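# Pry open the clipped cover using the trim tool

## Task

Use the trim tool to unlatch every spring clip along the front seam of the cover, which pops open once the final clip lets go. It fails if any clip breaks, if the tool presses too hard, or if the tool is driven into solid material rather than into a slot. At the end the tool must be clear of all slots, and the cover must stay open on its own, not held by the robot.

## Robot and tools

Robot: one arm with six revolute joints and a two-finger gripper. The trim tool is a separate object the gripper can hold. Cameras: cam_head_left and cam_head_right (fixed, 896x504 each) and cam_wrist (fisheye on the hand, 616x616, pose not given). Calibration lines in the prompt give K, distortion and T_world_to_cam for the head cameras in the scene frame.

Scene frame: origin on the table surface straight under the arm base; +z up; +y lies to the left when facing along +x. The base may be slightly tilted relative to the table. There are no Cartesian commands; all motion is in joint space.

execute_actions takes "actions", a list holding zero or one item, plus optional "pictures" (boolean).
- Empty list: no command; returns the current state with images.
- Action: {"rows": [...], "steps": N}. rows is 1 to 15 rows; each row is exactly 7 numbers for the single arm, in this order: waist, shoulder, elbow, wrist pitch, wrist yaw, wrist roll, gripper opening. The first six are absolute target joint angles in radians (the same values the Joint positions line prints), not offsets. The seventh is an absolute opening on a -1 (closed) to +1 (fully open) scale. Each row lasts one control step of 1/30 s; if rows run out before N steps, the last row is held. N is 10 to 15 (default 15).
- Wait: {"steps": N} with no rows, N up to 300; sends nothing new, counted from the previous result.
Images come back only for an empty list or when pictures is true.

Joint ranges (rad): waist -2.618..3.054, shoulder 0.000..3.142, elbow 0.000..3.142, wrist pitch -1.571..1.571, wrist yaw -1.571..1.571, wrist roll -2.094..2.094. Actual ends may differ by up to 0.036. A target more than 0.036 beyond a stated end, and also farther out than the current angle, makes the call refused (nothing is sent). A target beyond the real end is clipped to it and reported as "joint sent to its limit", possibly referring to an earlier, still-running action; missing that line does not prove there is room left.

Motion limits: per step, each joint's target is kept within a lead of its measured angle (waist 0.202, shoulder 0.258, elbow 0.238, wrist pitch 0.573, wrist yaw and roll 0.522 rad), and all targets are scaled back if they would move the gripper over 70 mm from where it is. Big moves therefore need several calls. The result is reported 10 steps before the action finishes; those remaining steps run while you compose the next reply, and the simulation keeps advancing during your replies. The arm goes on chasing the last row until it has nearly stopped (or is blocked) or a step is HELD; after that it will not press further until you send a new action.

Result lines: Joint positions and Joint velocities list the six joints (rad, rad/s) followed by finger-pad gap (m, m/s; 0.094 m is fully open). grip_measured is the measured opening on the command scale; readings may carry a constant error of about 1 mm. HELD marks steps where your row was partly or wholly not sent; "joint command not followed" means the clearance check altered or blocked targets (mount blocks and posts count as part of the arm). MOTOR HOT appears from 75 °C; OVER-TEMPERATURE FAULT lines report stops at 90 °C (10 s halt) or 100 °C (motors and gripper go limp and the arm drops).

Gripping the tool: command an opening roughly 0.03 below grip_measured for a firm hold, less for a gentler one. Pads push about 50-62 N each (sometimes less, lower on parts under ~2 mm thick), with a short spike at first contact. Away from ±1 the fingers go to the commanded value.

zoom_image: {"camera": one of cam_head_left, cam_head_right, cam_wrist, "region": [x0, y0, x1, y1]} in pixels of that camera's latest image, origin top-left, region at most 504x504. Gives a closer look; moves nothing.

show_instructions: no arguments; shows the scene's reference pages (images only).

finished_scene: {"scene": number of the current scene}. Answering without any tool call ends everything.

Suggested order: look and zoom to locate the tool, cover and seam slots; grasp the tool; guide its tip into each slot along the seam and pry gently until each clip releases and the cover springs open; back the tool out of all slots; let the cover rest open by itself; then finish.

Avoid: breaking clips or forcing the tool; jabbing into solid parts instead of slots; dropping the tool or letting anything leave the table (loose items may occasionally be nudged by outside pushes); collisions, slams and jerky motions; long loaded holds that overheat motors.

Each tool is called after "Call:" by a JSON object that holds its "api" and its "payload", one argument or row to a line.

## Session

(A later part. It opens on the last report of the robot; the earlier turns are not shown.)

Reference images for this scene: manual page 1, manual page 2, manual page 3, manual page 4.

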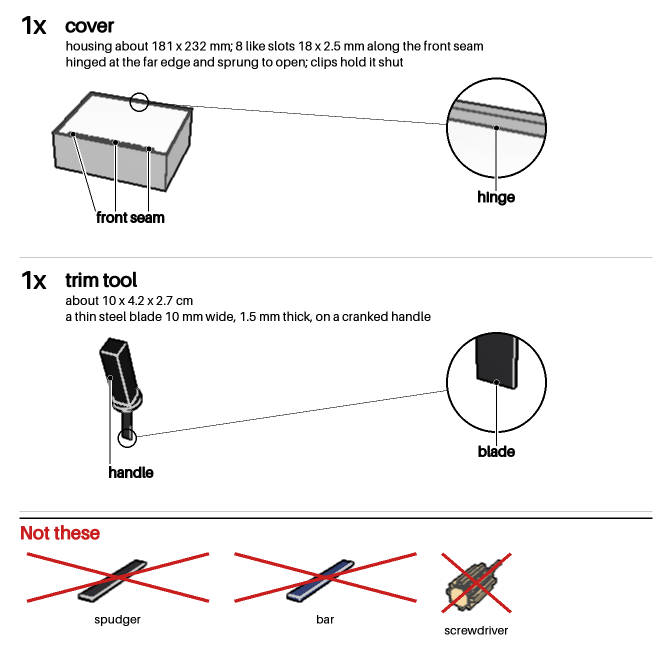

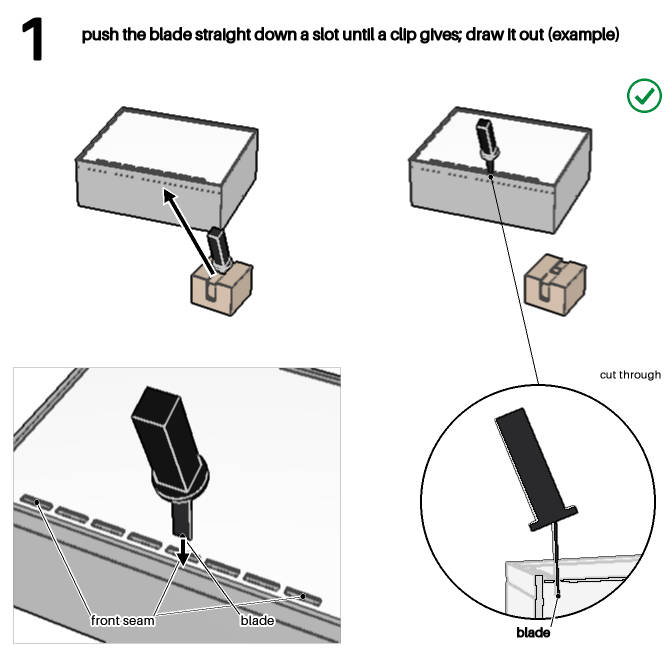

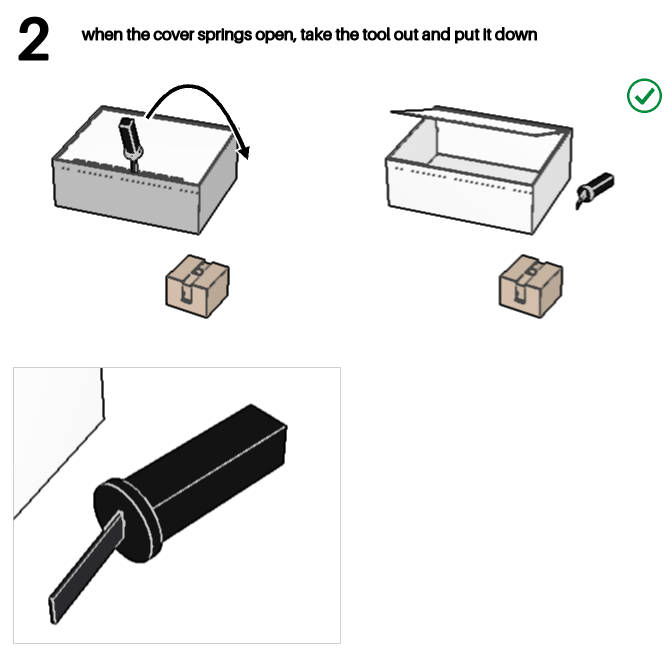

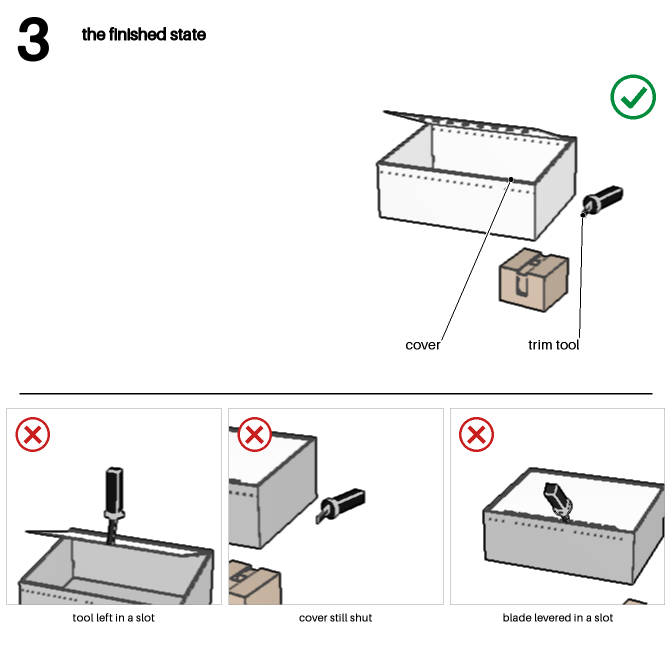

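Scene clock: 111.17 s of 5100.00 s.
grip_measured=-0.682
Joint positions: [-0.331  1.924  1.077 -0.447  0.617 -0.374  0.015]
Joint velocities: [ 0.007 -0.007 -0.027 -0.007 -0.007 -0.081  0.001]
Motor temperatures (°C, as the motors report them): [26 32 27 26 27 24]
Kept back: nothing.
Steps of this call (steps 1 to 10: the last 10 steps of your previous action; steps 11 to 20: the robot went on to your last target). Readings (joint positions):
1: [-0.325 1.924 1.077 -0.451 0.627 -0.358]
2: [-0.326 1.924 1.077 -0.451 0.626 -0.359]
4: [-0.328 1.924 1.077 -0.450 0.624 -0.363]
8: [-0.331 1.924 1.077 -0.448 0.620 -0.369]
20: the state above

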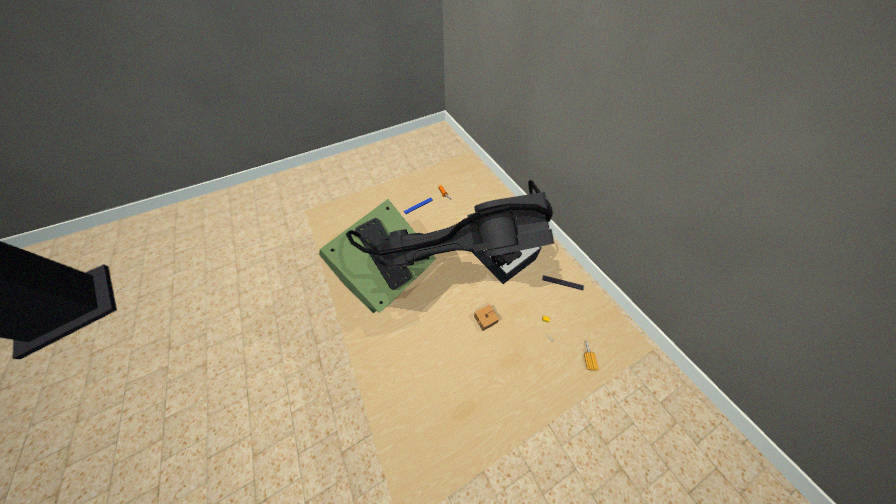

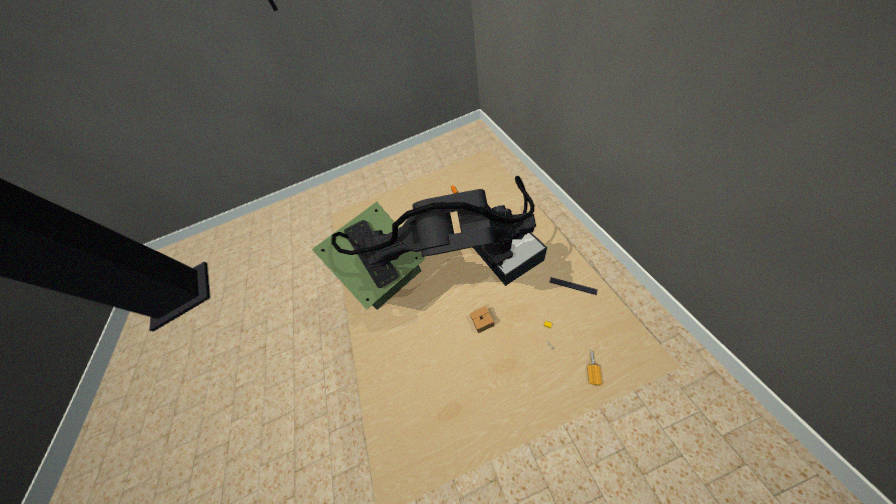

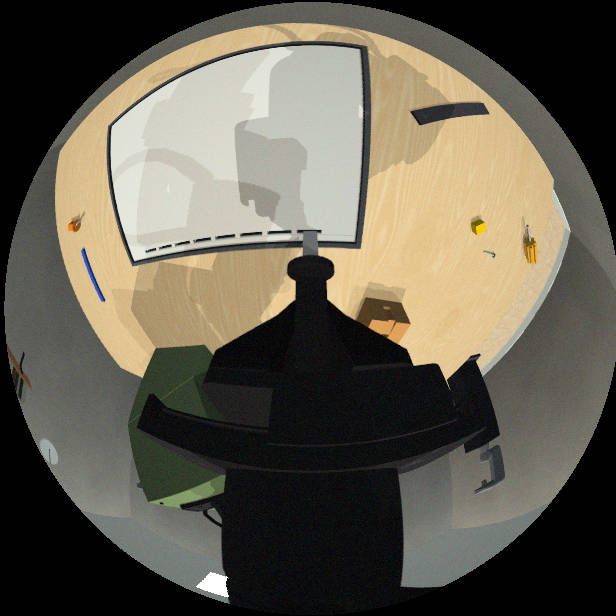

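Call:
{"api": "execute_actions", "payload": {
  "actions": [
    {"rows":[[-0.336,1.915,1.08,-0.429,0.603,-0.384,-0.715],[-0.339,1.915,1.08,-0.428,0.601,-0.385,-0.715],[-0.339,1.915,1.08,-0.427,0.600,-0.386,-0.715],[-0.339,1.915,1.08,-0.426,0.598,-0.387,-0.715],[-0.340,1.915,1.08,-0.425,0.596,-0.388,-0.715],[-0.341,1.915,1.08,-0.425,0.595,-0.390,-0.715],[-0.341,1.915,1.08,-0.424,0.593,-0.391,-0.715]],"steps":12}
  ]
}}

Call:
{"api": "execute_actions", "payload": {
  "actions": [
    {"steps":20}
  ],
  "pictures": true
}}

Call:
{"api": "zoom_image", "payload": {
  "camera": "cam_wrist",
  "region": [241,184,381,274]
}}

Scene clock: 111.93 s of 5100.00 s.
grip_measured=-0.682
Joint positions: [-0.332  1.924  1.077 -0.446  0.616 -0.375  0.015]
Joint velocities: [-0.017  0.007 -0.007 -0.066 -0.051  0.037 -0.002]
Motor temperatures (°C, as the motors report them): [26 32 27 26 27 24]
Steps of this call (steps 1 to 15: the robot went on to your last target; steps 16 to 21: nothing new was sent; steps 22 to 23: the first 2 steps of this action). Readings (joint positions):
22: [-0.331 1.924 1.077 -0.447 0.617 -0.374]
23: the state above

Scene clock: 112.60 s of 5100.00 s.
grip_measured=-0.682
Joint positions: [-0.339  1.924  1.077 -0.441  0.606 -0.382  0.015]
Joint velocities: [-0.022 -0.002  0.002 -0.051 -0.051  0.022  0.   ]
Motor temperatures (°C, as the motors report them): [26 32 27 26 27 24]
Kept back: nothing.
Steps of this call (steps 1 to 10: the last 10 steps of your previous action; steps 11 to 15: the robot went on to your last target; steps 16 to 20: nothing new was sent). Readings (joint positions):
1: [-0.332 1.924 1.077 -0.446 0.615 -0.375]
2: [-0.334 1.924 1.077 -0.445 0.614 -0.375]
4: [-0.336 1.924 1.077 -0.444 0.613 -0.377]
8: [-0.339 1.924 1.077 -0.442 0.609 -0.380]
20: the state above
The arm was judged still, so your last target was given up. Only a new action makes it travel on or press farther. Fingers that are still opening or closing keep moving.

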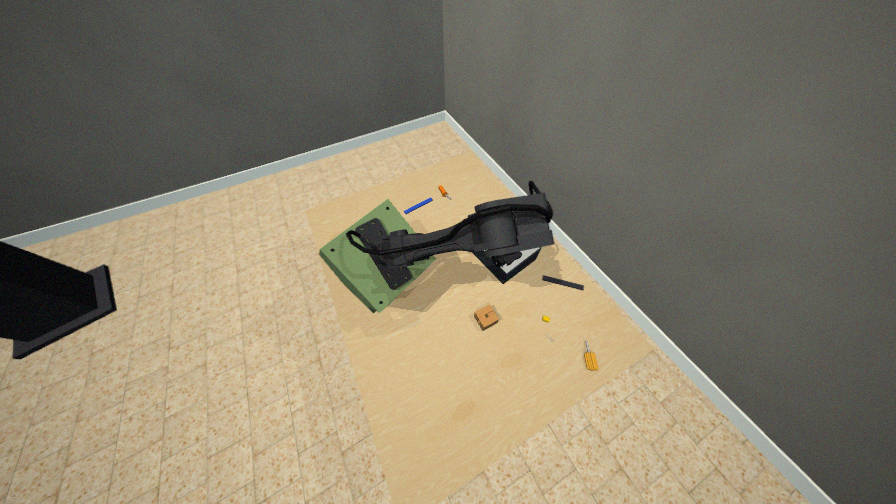

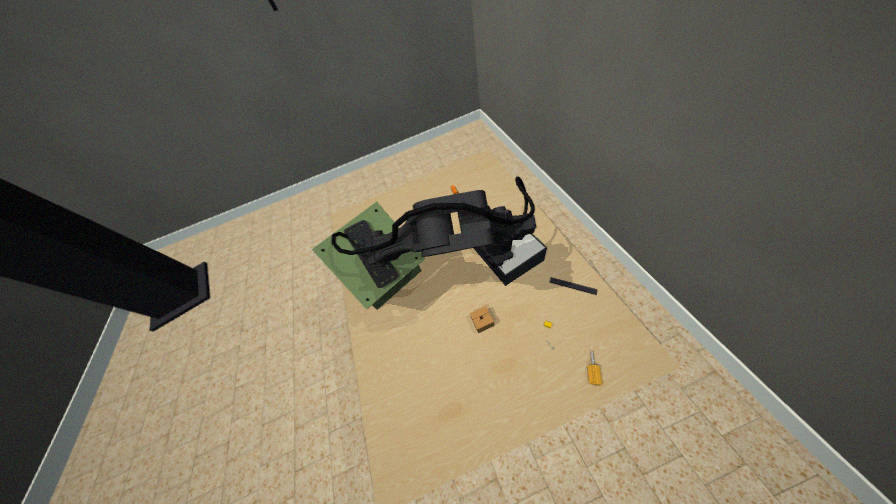

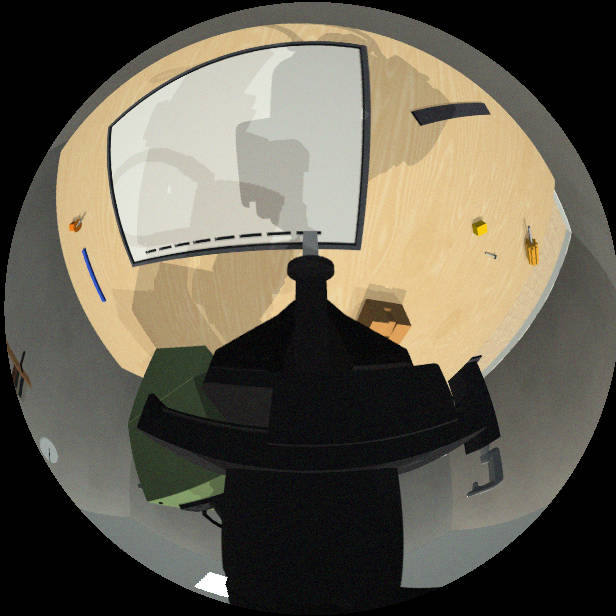

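Region (241, 184, 381, 274) of cam_wrist's 616x616 image, scaled by 3.600, with more detail than that image has; it fills the top 324 rows of this view, and the rest is white.

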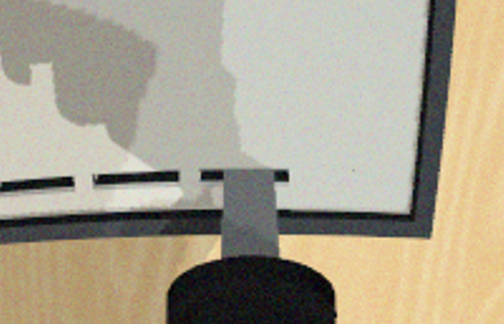

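Call:
{"api": "execute_actions", "payload": {
  "actions": [
    {"rows":[[-0.345,1.915,1.08,-0.426,0.592,-0.392,-0.715],[-0.348,1.915,1.08,-0.426,0.590,-0.393,-0.715],[-0.348,1.915,1.08,-0.426,0.589,-0.394,-0.715],[-0.347,1.915,1.08,-0.426,0.588,-0.395,-0.715],[-0.347,1.915,1.08,-0.426,0.587,-0.395,-0.715]],"steps":12}
  ]
}}

Call:
{"api": "execute_actions", "payload": {
  "actions": [
    {"steps":20}
  ],
  "pictures": true
}}

Call:
{"api": "zoom_image", "payload": {
  "camera": "cam_wrist",
  "region": [241,184,381,274]
}}

Scene clock: 113.63 s of 5100.00 s.
grip_measured=-0.682
Joint positions: [-0.339  1.924  1.077 -0.441  0.605 -0.383  0.015]
Joint velocities: [-0.022  0.002  0.007 -0.022  0.037 -0.007 -0.   ]
Motor temperatures (°C, as the motors report them): [26 32 27 26 27 24]
Steps of this call (steps 1 to 29: nothing new was sent; steps 30 to 31: the first 2 steps of this action). Readings (joint positions):
30: [-0.339 1.924 1.077 -0.441 0.606 -0.382]
31: the state above

Scene clock: 114.30 s of 5100.00 s.
grip_measured=-0.682
Joint positions: [-0.345  1.924  1.077 -0.441  0.6   -0.386  0.015]
Joint velocities: [-0.027 -0.002 -0.007  0.007 -0.022 -0.037 -0.   ]
Motor temperatures (°C, as the motors report them): [26 32 27 26 27 24]
Kept back: nothing.
Steps of this call (steps 1 to 10: the last 10 steps of your previous action; steps 11 to 15: the robot went on to your last target; steps 16 to 20: nothing new was sent). Readings (joint positions):
1: [-0.340 1.924 1.077 -0.441 0.604 -0.383]
2: [-0.342 1.924 1.077 -0.441 0.604 -0.383]
4: [-0.344 1.924 1.077 -0.441 0.603 -0.385]
8: [-0.345 1.924 1.077 -0.441 0.601 -0.385]
20: the state above
The arm was judged still, so your last target was given up. Only a new action makes it travel on or press farther. Fingers that are still opening or closing keep moving.

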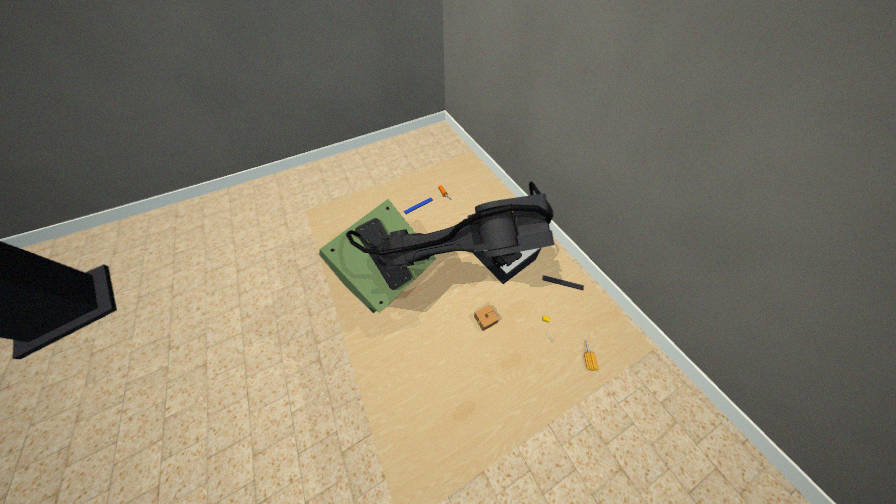

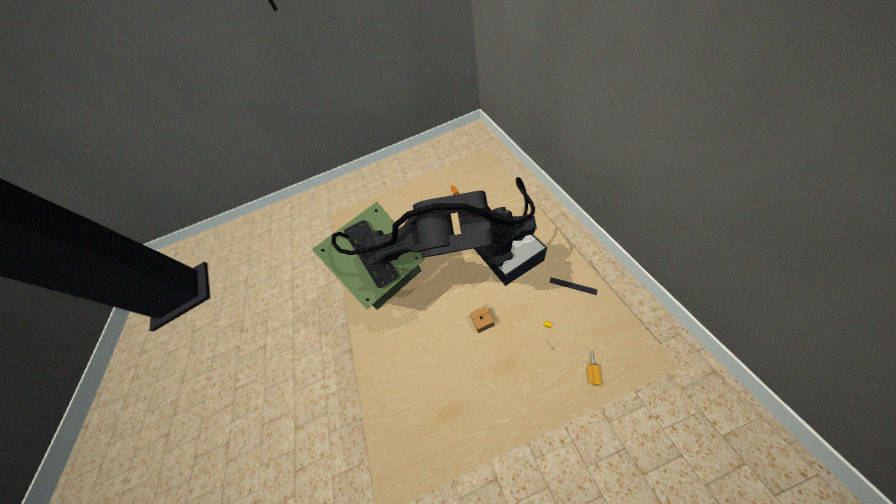

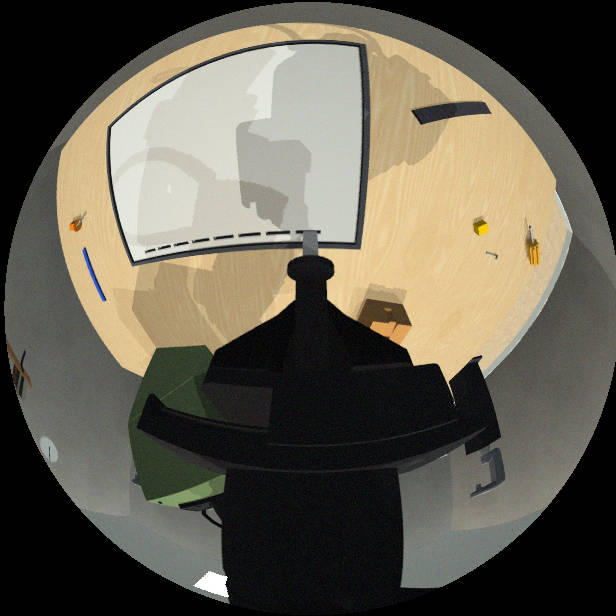

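Region (241, 184, 381, 274) of cam_wrist's 616x616 image, scaled by 3.600, with more detail than that image has; it fills the top 324 rows of this view, and the rest is white.

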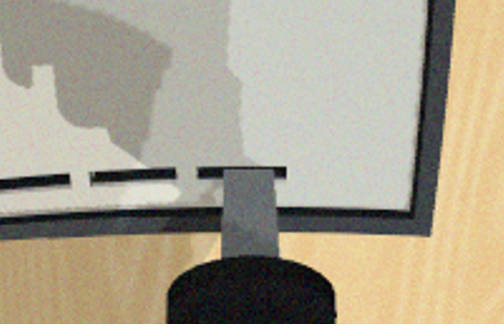

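Call:
{"api": "execute_actions", "payload": {
  "actions": [
    {"rows":[[-0.350,1.915,1.08,-0.424,0.586,-0.396,-0.715],[-0.353,1.915,1.08,-0.423,0.584,-0.397,-0.715],[-0.353,1.915,1.08,-0.422,0.582,-0.398,-0.715],[-0.353,1.915,1.08,-0.421,0.580,-0.399,-0.715],[-0.354,1.915,1.08,-0.420,0.578,-0.400,-0.715],[-0.355,1.915,1.08,-0.419,0.576,-0.401,-0.715],[-0.356,1.915,1.08,-0.419,0.574,-0.402,-0.715],[-0.357,1.915,1.08,-0.418,0.572,-0.403,-0.715],[-0.358,1.915,1.08,-0.417,0.570,-0.404,-0.715],[-0.358,1.915,1.08,-0.417,0.569,-0.405,-0.715]],"steps":14}
  ]
}}

Call:
{"api": "execute_actions", "payload": {
  "actions": [
    {"steps":20}
  ],
  "pictures": true
}}

Call:
{"api": "zoom_image", "payload": {
  "camera": "cam_wrist",
  "region": [241,184,381,274]
}}

Scene clock: 115.17 s of 5100.00 s.
grip_measured=-0.682
Joint positions: [-0.347  1.924  1.077 -0.44   0.597 -0.388  0.015]
Joint velocities: [-0.046 -0.002 -0.007  0.022 -0.066 -0.051  0.001]
Motor temperatures (°C, as the motors report them): [26 32 27 26 27 24]
Steps of this call (steps 1 to 22: nothing new was sent; steps 23 to 26: the first 4 steps of this action). Readings (joint positions):
23: [-0.345 1.924 1.077 -0.441 0.600 -0.386]
24: [-0.345 1.924 1.077 -0.441 0.599 -0.387]
26: the state above

Scene clock: 115.83 s of 5100.00 s.
grip_measured=-0.682
Joint positions: [-0.355  1.924  1.077 -0.434  0.583 -0.396  0.015]
Joint velocities: [-0.002  0.017 -0.002  0.037 -0.022  0.037  0.   ]
Motor temperatures (°C, as the motors report them): [26 32 27 26 27 24]
Kept back: nothing.
Steps of this call (steps 1 to 10: the last 10 steps of your previous action; steps 11 to 20: the robot went on to your last target). Readings (joint positions):
1: [-0.348 1.924 1.077 -0.439 0.596 -0.388]
2: [-0.350 1.924 1.077 -0.438 0.595 -0.389]
4: [-0.352 1.924 1.077 -0.437 0.592 -0.391]
8: [-0.355 1.924 1.077 -0.434 0.586 -0.394]
20: the state above

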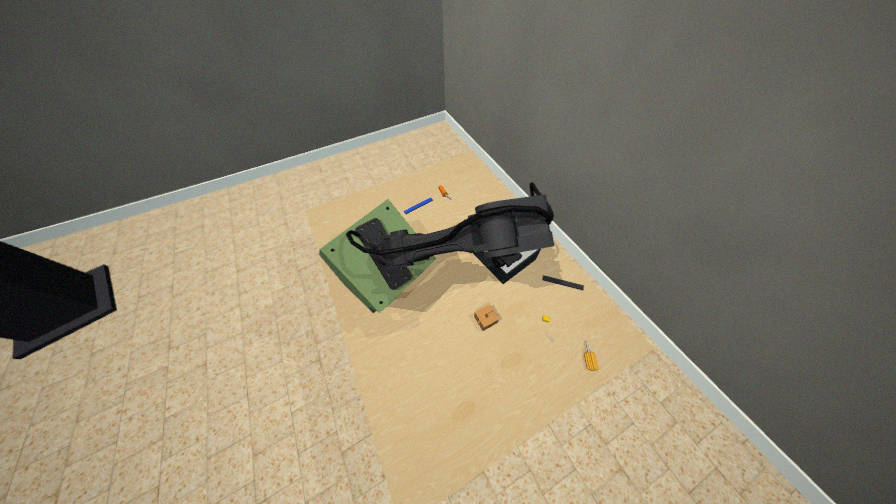

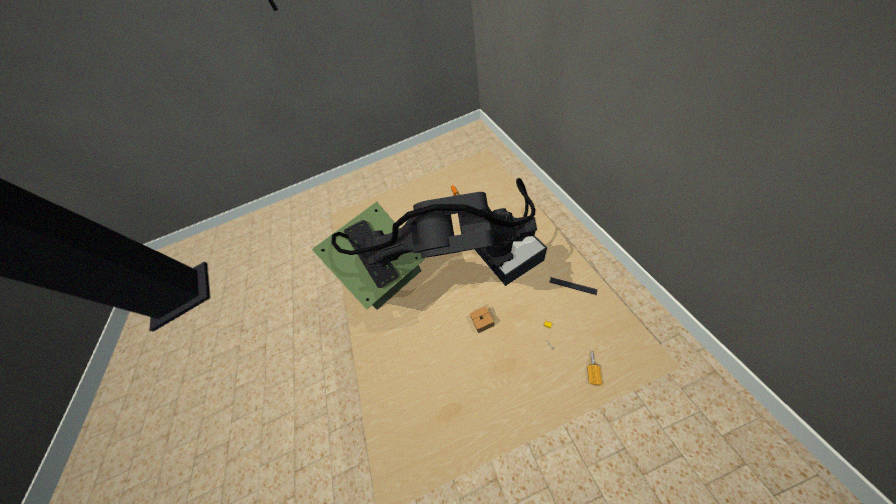

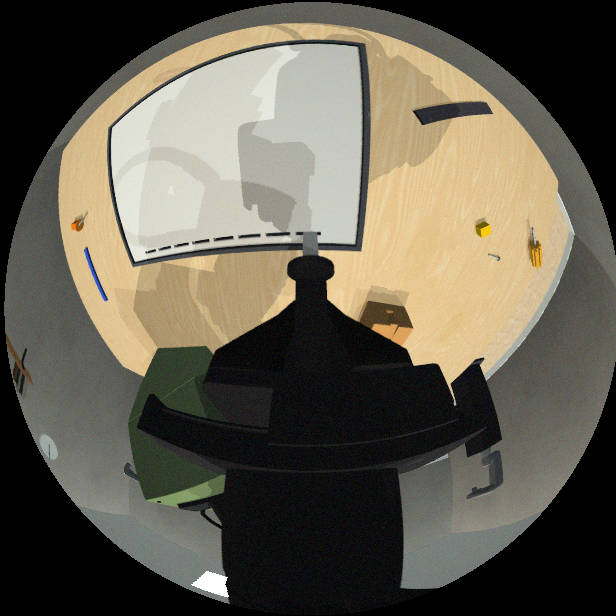

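Region (241, 184, 381, 274) of cam_wrist's 616x616 image, scaled by 3.600, with more detail than that image has; it fills the top 324 rows of this view, and the rest is white.

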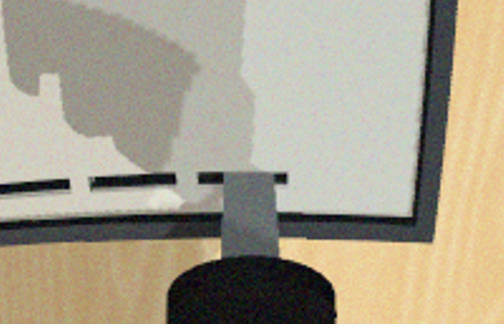

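Call:
{"api": "execute_actions", "payload": {
  "actions": [
    {"rows":[[-0.360,1.915,1.08,-0.416,0.568,-0.406,-0.715],[-0.363,1.915,1.08,-0.416,0.566,-0.407,-0.715],[-0.363,1.915,1.08,-0.415,0.564,-0.408,-0.715],[-0.363,1.915,1.08,-0.414,0.562,-0.409,-0.715],[-0.364,1.915,1.08,-0.413,0.560,-0.410,-0.715],[-0.365,1.915,1.08,-0.412,0.558,-0.411,-0.715],[-0.366,1.915,1.08,-0.412,0.556,-0.412,-0.715],[-0.367,1.915,1.08,-0.411,0.554,-0.413,-0.715],[-0.368,1.915,1.08,-0.410,0.552,-0.414,-0.715],[-0.369,1.915,1.08,-0.410,0.550,-0.415,-0.715],[-0.370,1.915,1.08,-0.409,0.548,-0.416,-0.715],[-0.371,1.915,1.08,-0.408,0.546,-0.417,-0.715],[-0.372,1.915,1.08,-0.408,0.545,-0.418,-0.715],[-0.373,1.915,1.08,-0.407,0.544,-0.419,-0.715],[-0.373,1.915,1.08,-0.407,0.543,-0.420,-0.715]],"steps":15}
  ]
}}

Call:
{"api": "execute_actions", "payload": {
  "actions": [
    {"steps":20}
  ],
  "pictures": true
}}

Call:
{"api": "zoom_image", "payload": {
  "camera": "cam_wrist",
  "region": [241,184,381,274]
}}

Scene clock: 118.77 s of 5100.00 s.
grip_measured=-0.682
Joint positions: [-0.358  1.924  1.077 -0.432  0.579 -0.398  0.015]
Joint velocities: [-0.037 -0.002  0.007 -0.051 -0.11  -0.007 -0.001]
Motor temperatures (°C, as the motors report them): [26 32 27 26 27 24]
Steps of this call (steps 1 to 15: the robot went on to your last target; steps 16 to 83: nothing new was sent; steps 84 to 88: the first 5 steps of this action). Readings (joint positions):
84: [-0.355 1.924 1.077 -0.434 0.582 -0.396]
85: [-0.356 1.924 1.077 -0.434 0.582 -0.396]
87: [-0.357 1.924 1.077 -0.433 0.580 -0.398]
88: the state above

Scene clock: 119.43 s of 5100.00 s.
grip_measured=-0.682
Joint positions: [-0.367  1.924  1.077 -0.43   0.566 -0.409  0.015]
Joint velocities: [-0.002  0.017  0.012  0.037 -0.007 -0.022 -0.   ]
Motor temperatures (°C, as the motors report them): [26 32 27 26 27 24]
Kept back: nothing.
Steps of this call (steps 1 to 10: the last 10 steps of your previous action; steps 11 to 20: the robot went on to your last target). Readings (joint positions):
1: [-0.360 1.924 1.077 -0.432 0.577 -0.399]
2: [-0.361 1.924 1.077 -0.432 0.576 -0.400]
4: [-0.363 1.924 1.077 -0.431 0.573 -0.401]
8: [-0.365 1.924 1.077 -0.430 0.568 -0.404]
20: the state above

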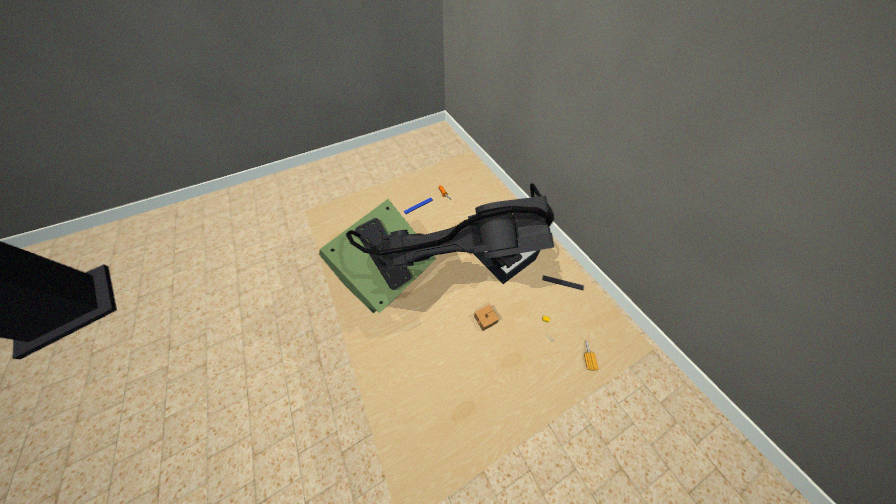

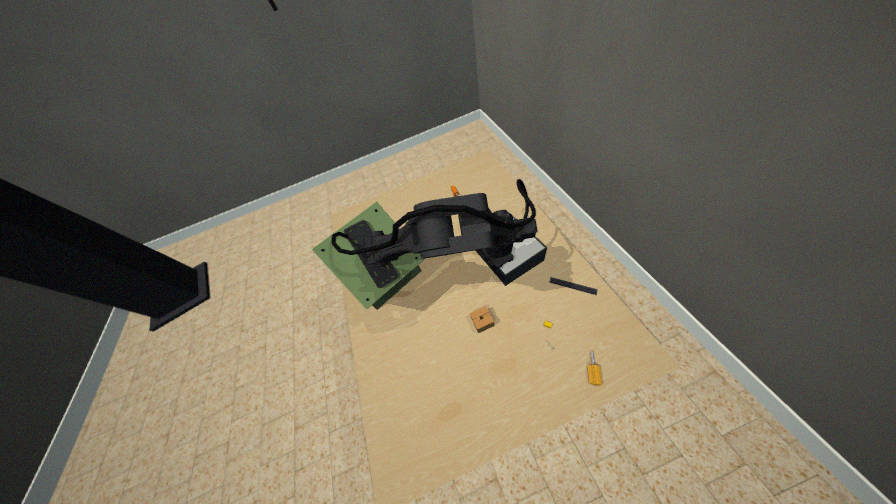

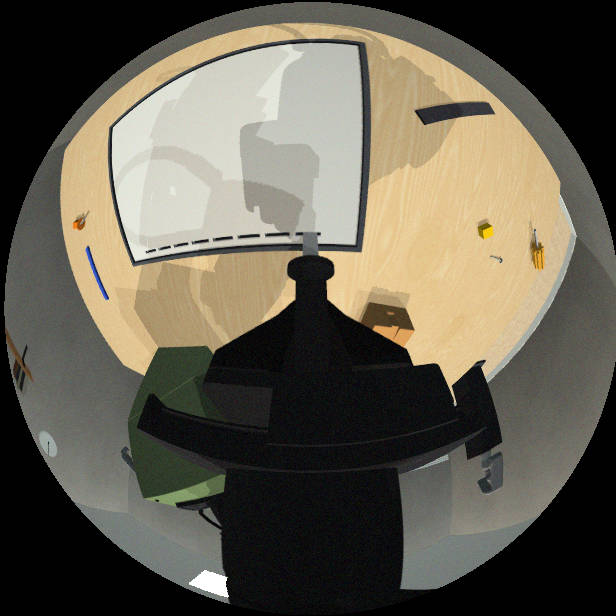

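Region (241, 184, 381, 274) of cam_wrist's 616x616 image, scaled by 3.600, with more detail than that image has; it fills the top 324 rows of this view, and the rest is white.

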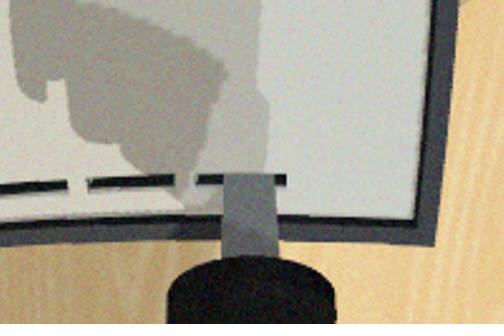

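Call:
{"api": "execute_actions", "payload": {
  "actions": [
    {"rows":[[-0.375,1.915,1.08,-0.409,0.546,-0.420,-0.715],[-0.377,1.915,1.08,-0.409,0.546,-0.420,-0.715],[-0.379,1.915,1.08,-0.409,0.546,-0.421,-0.715],[-0.381,1.915,1.08,-0.409,0.546,-0.421,-0.715],[-0.383,1.915,1.08,-0.409,0.546,-0.422,-0.715],[-0.385,1.915,1.08,-0.409,0.546,-0.422,-0.715],[-0.387,1.915,1.08,-0.409,0.546,-0.423,-0.715]],"steps":12}
  ]
}}

Call:
{"api": "execute_actions", "payload": {
  "actions": [
    {"steps":15}
  ]
}}

Scene clock: 120.33 s of 5100.00 s.
grip_measured=-0.682
Joint positions: [-0.367  1.924  1.077 -0.43   0.566 -0.409  0.015]
Joint velocities: [-0.022  0.012 -0.027  0.007  0.051 -0.081  0.   ]
Motor temperatures (°C, as the motors report them): [26 32 27 26 27 24]
Steps of this call (steps 1 to 15: the robot went on to your last target; steps 16 to 25: nothing new was sent; steps 26 to 27: the first 2 steps of this action). Readings (joint positions):
26: [-0.367 1.924 1.077 -0.430 0.566 -0.409]
27: the state above

Scene clock: 120.83 s of 5100.00 s.
grip_measured=-0.682
Joint positions: [-0.373  1.924  1.077 -0.429  0.558 -0.414  0.015]
Joint velocities: [-0.002 -0.002 -0.012  0.051  0.051  0.007  0.001]
Motor temperatures (°C, as the motors report them): [26 32 27 26 27 24]
Kept back: nothing.
Steps of this call (steps 1 to 10: the last 10 steps of your previous action; steps 11 to 15: the robot went on to your last target). Readings (joint positions):
1: [-0.368 1.924 1.077 -0.430 0.565 -0.410]
2: [-0.369 1.924 1.077 -0.430 0.564 -0.410]
4: [-0.371 1.924 1.077 -0.430 0.561 -0.412]
8: [-0.373 1.924 1.077 -0.429 0.558 -0.413]
15: the state above
The arm was judged still, so your last target was given up. Only a new action makes it travel on or press farther. Fingers that are still opening or closing keep moving.

Call:
{"api": "execute_actions", "payload": {
  "actions": [
    {"rows":[[-0.389,1.915,1.08,-0.409,0.544,-0.423,-0.715],[-0.391,1.915,1.08,-0.409,0.543,-0.424,-0.715],[-0.393,1.915,1.08,-0.409,0.542,-0.424,-0.715],[-0.395,1.915,1.08,-0.409,0.541,-0.425,-0.715],[-0.397,1.915,1.08,-0.409,0.540,-0.425,-0.715],[-0.399,1.915,1.08,-0.409,0.540,-0.426,-0.715]],"steps":12}
  ]
}}

Call:
{"api": "execute_actions", "payload": {
  "actions": [
    {"steps":15}
  ],
  "pictures": true
}}

Call:
{"api": "zoom_image", "payload": {
  "camera": "cam_wrist",
  "region": [241,184,381,274]
}}

Scene clock: 121.27 s of 5100.00 s.
grip_measured=-0.682
Joint positions: [-0.373  1.924  1.077 -0.429  0.557 -0.414  0.015]
Joint velocities: [ 0.002 -0.012  0.002 -0.022 -0.022  0.037 -0.001]
Motor temperatures (°C, as the motors report them): [26 32 27 26 27 24]
Steps of this call (steps 1 to 11: nothing new was sent; steps 12 to 13: the first 2 steps of this action). Readings (joint positions):
12: [-0.373 1.924 1.077 -0.429 0.558 -0.414]
13: the state above

Scene clock: 121.77 s of 5100.00 s.
grip_measured=-0.682
Joint positions: [-0.382  1.92   1.077 -0.429  0.542 -0.419  0.015]
Joint velocities: [ 0.007 -0.007  0.002 -0.081  0.066 -0.066 -0.001]
Motor temperatures (°C, as the motors report them): [26 32 27 26 27 24]
Kept back: nothing.
Steps of this call (steps 1 to 10: the last 10 steps of your previous action; steps 11 to 15: the robot went on to your last target). Readings (joint positions):
1: [-0.374 1.924 1.077 -0.429 0.557 -0.414]
2: [-0.375 1.924 1.077 -0.429 0.555 -0.415]
4: [-0.378 1.923 1.077 -0.429 0.551 -0.416]
8: [-0.382 1.921 1.077 -0.429 0.543 -0.418]
15: the state above

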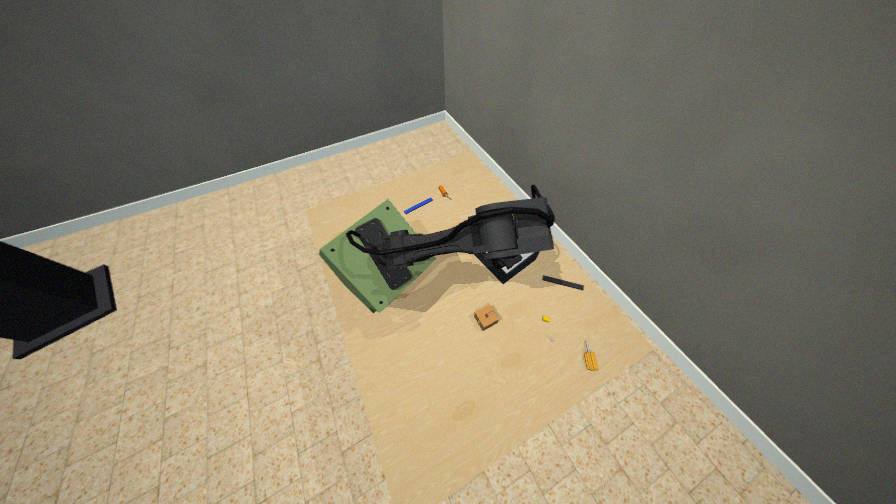

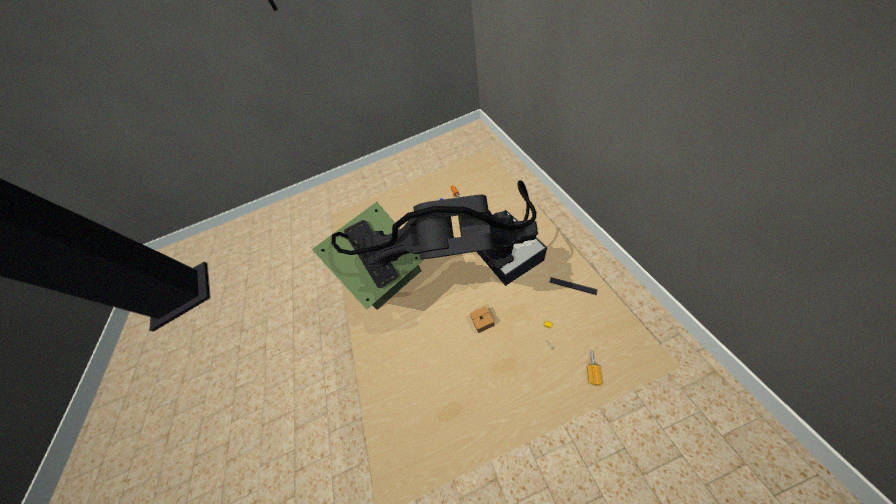

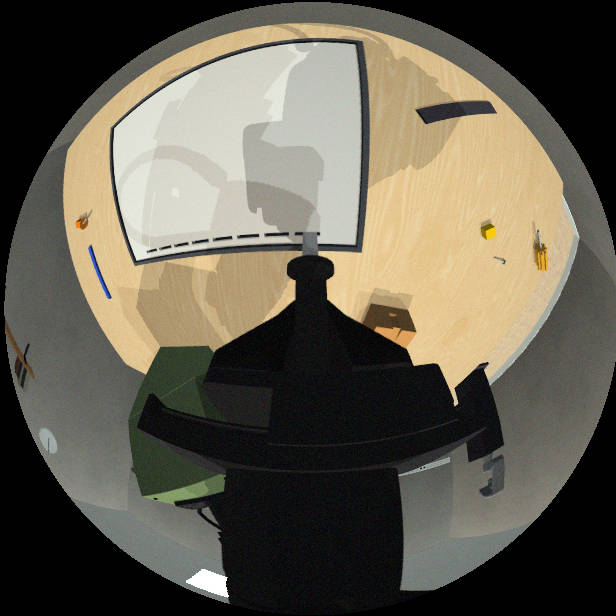

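Region (241, 184, 381, 274) of cam_wrist's 616x616 image, scaled by 3.600, with more detail than that image has; it fills the top 324 rows of this view, and the rest is white.

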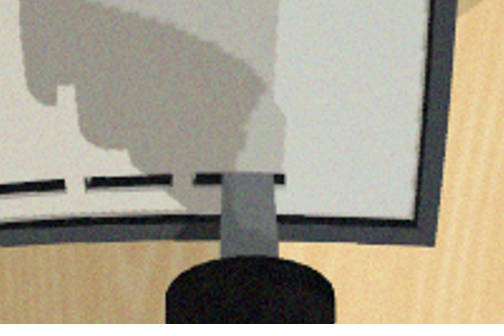

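Call:
{"api": "execute_actions", "payload": {
  "actions": [
    {"rows":[[-0.390,1.915,1.08,-0.402,0.540,-0.426,-0.715],[-0.388,1.915,1.08,-0.396,0.540,-0.426,-0.715],[-0.388,1.915,1.08,-0.394,0.540,-0.426,-0.715],[-0.388,1.915,1.08,-0.398,0.540,-0.426,-0.715],[-0.388,1.915,1.08,-0.404,0.540,-0.426,-0.715]],"steps":12}
  ]
}}

Call:
{"api": "execute_actions", "payload": {
  "actions": [
    {"steps":15}
  ],
  "pictures": true
}}

Call:
{"api": "zoom_image", "payload": {
  "camera": "cam_wrist",
  "region": [241,184,381,274]
}}

Scene clock: 125.53 s of 5100.00 s.
grip_measured=-0.682
Joint positions: [-0.382  1.92   1.077 -0.428  0.542 -0.419  0.015]
Joint velocities: [-0.002 -0.017 -0.012 -0.007 -0.037  0.037 -0.001]
Motor temperatures (°C, as the motors report them): [26 32 27 26 27 24]
Steps of this call (steps 1 to 15: the robot went on to your last target; steps 16 to 90: nothing new was sent; then 0.70 s passed at rest; steps 91 to 92: the first 2 steps of this action). Readings (joint positions):
91: [-0.382 1.920 1.077 -0.429 0.542 -0.419]
92: the state above

Scene clock: 126.03 s of 5100.00 s.
grip_measured=-0.682
Joint positions: [-0.382  1.92   1.077 -0.428  0.542 -0.419  0.015]
Joint velocities: [ 0.002 -0.017 -0.002 -0.007  0.007  0.037  0.   ]
Motor temperatures (°C, as the motors report them): [26 32 27 26 27 24]
Kept back: nothing.
Steps of this call (steps 1 to 10: the last 10 steps of your previous action; steps 11 to 15: the robot went on to your last target). Readings (joint positions):
1: [-0.382 1.920 1.077 -0.428 0.542 -0.419]
2: [-0.382 1.920 1.077 -0.428 0.542 -0.419]
4: [-0.382 1.920 1.077 -0.428 0.542 -0.419]
8: [-0.382 1.920 1.077 -0.428 0.542 -0.419]
15: the state above
The arm was judged still, so your last target was given up. Only a new action makes it travel on or press farther. Fingers that are still opening or closing keep moving.

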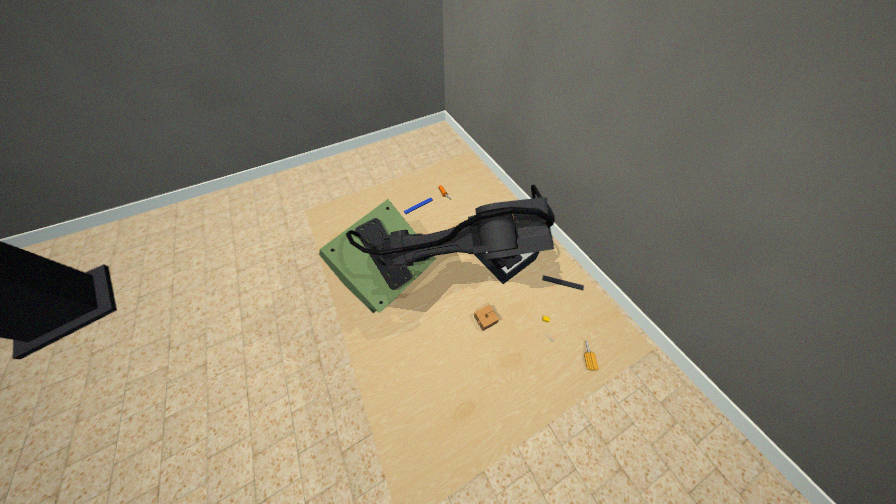

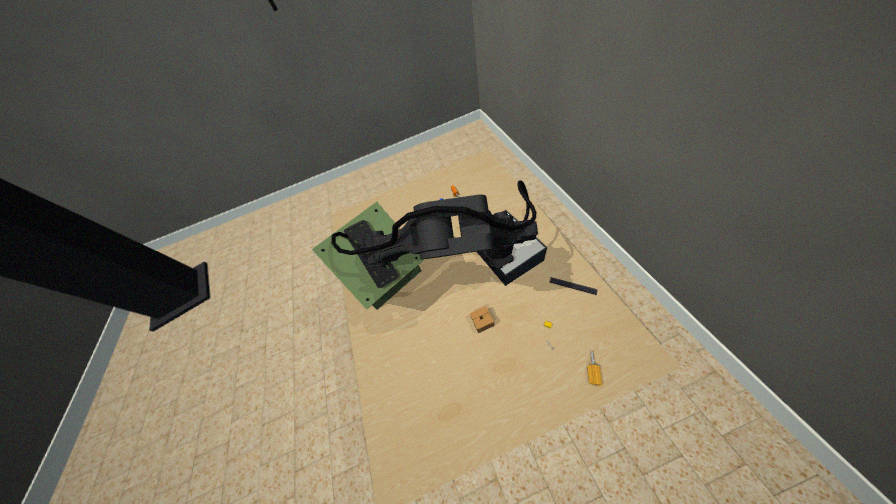

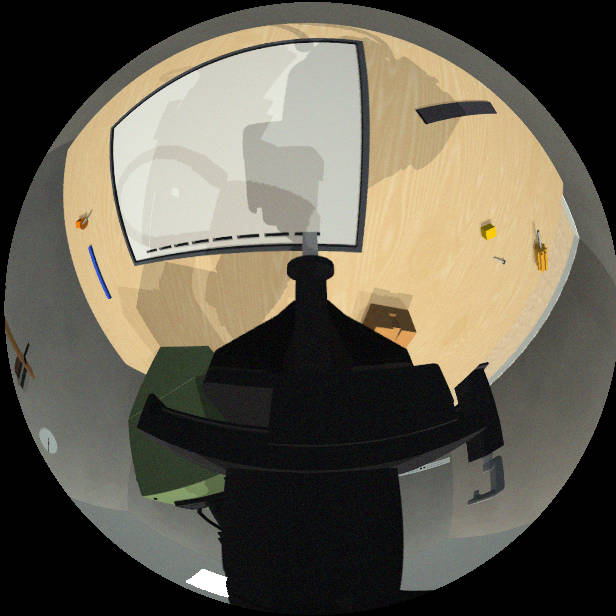

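Region (241, 184, 381, 274) of cam_wrist's 616x616 image, scaled by 3.600, with more detail than that image has; it fills the top 324 rows of this view, and the rest is white.

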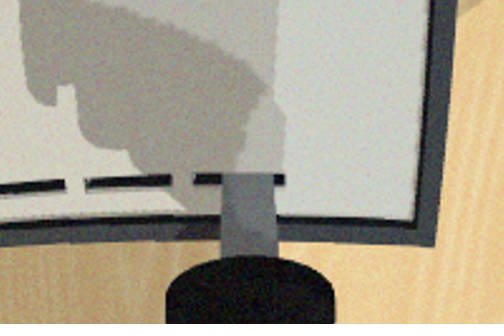

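Call:
{"api": "zoom_image", "payload": {
  "camera": "cam_wrist",
  "region": [280,215,340,275]
}}

Region (280, 215, 340, 275) of cam_wrist's 616x616 image, scaled by 8.400, with more detail than that image has.

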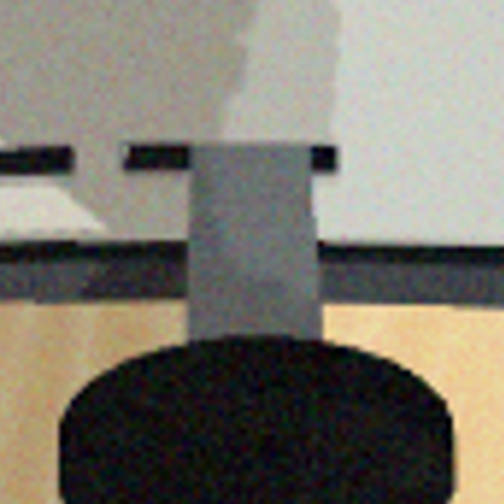

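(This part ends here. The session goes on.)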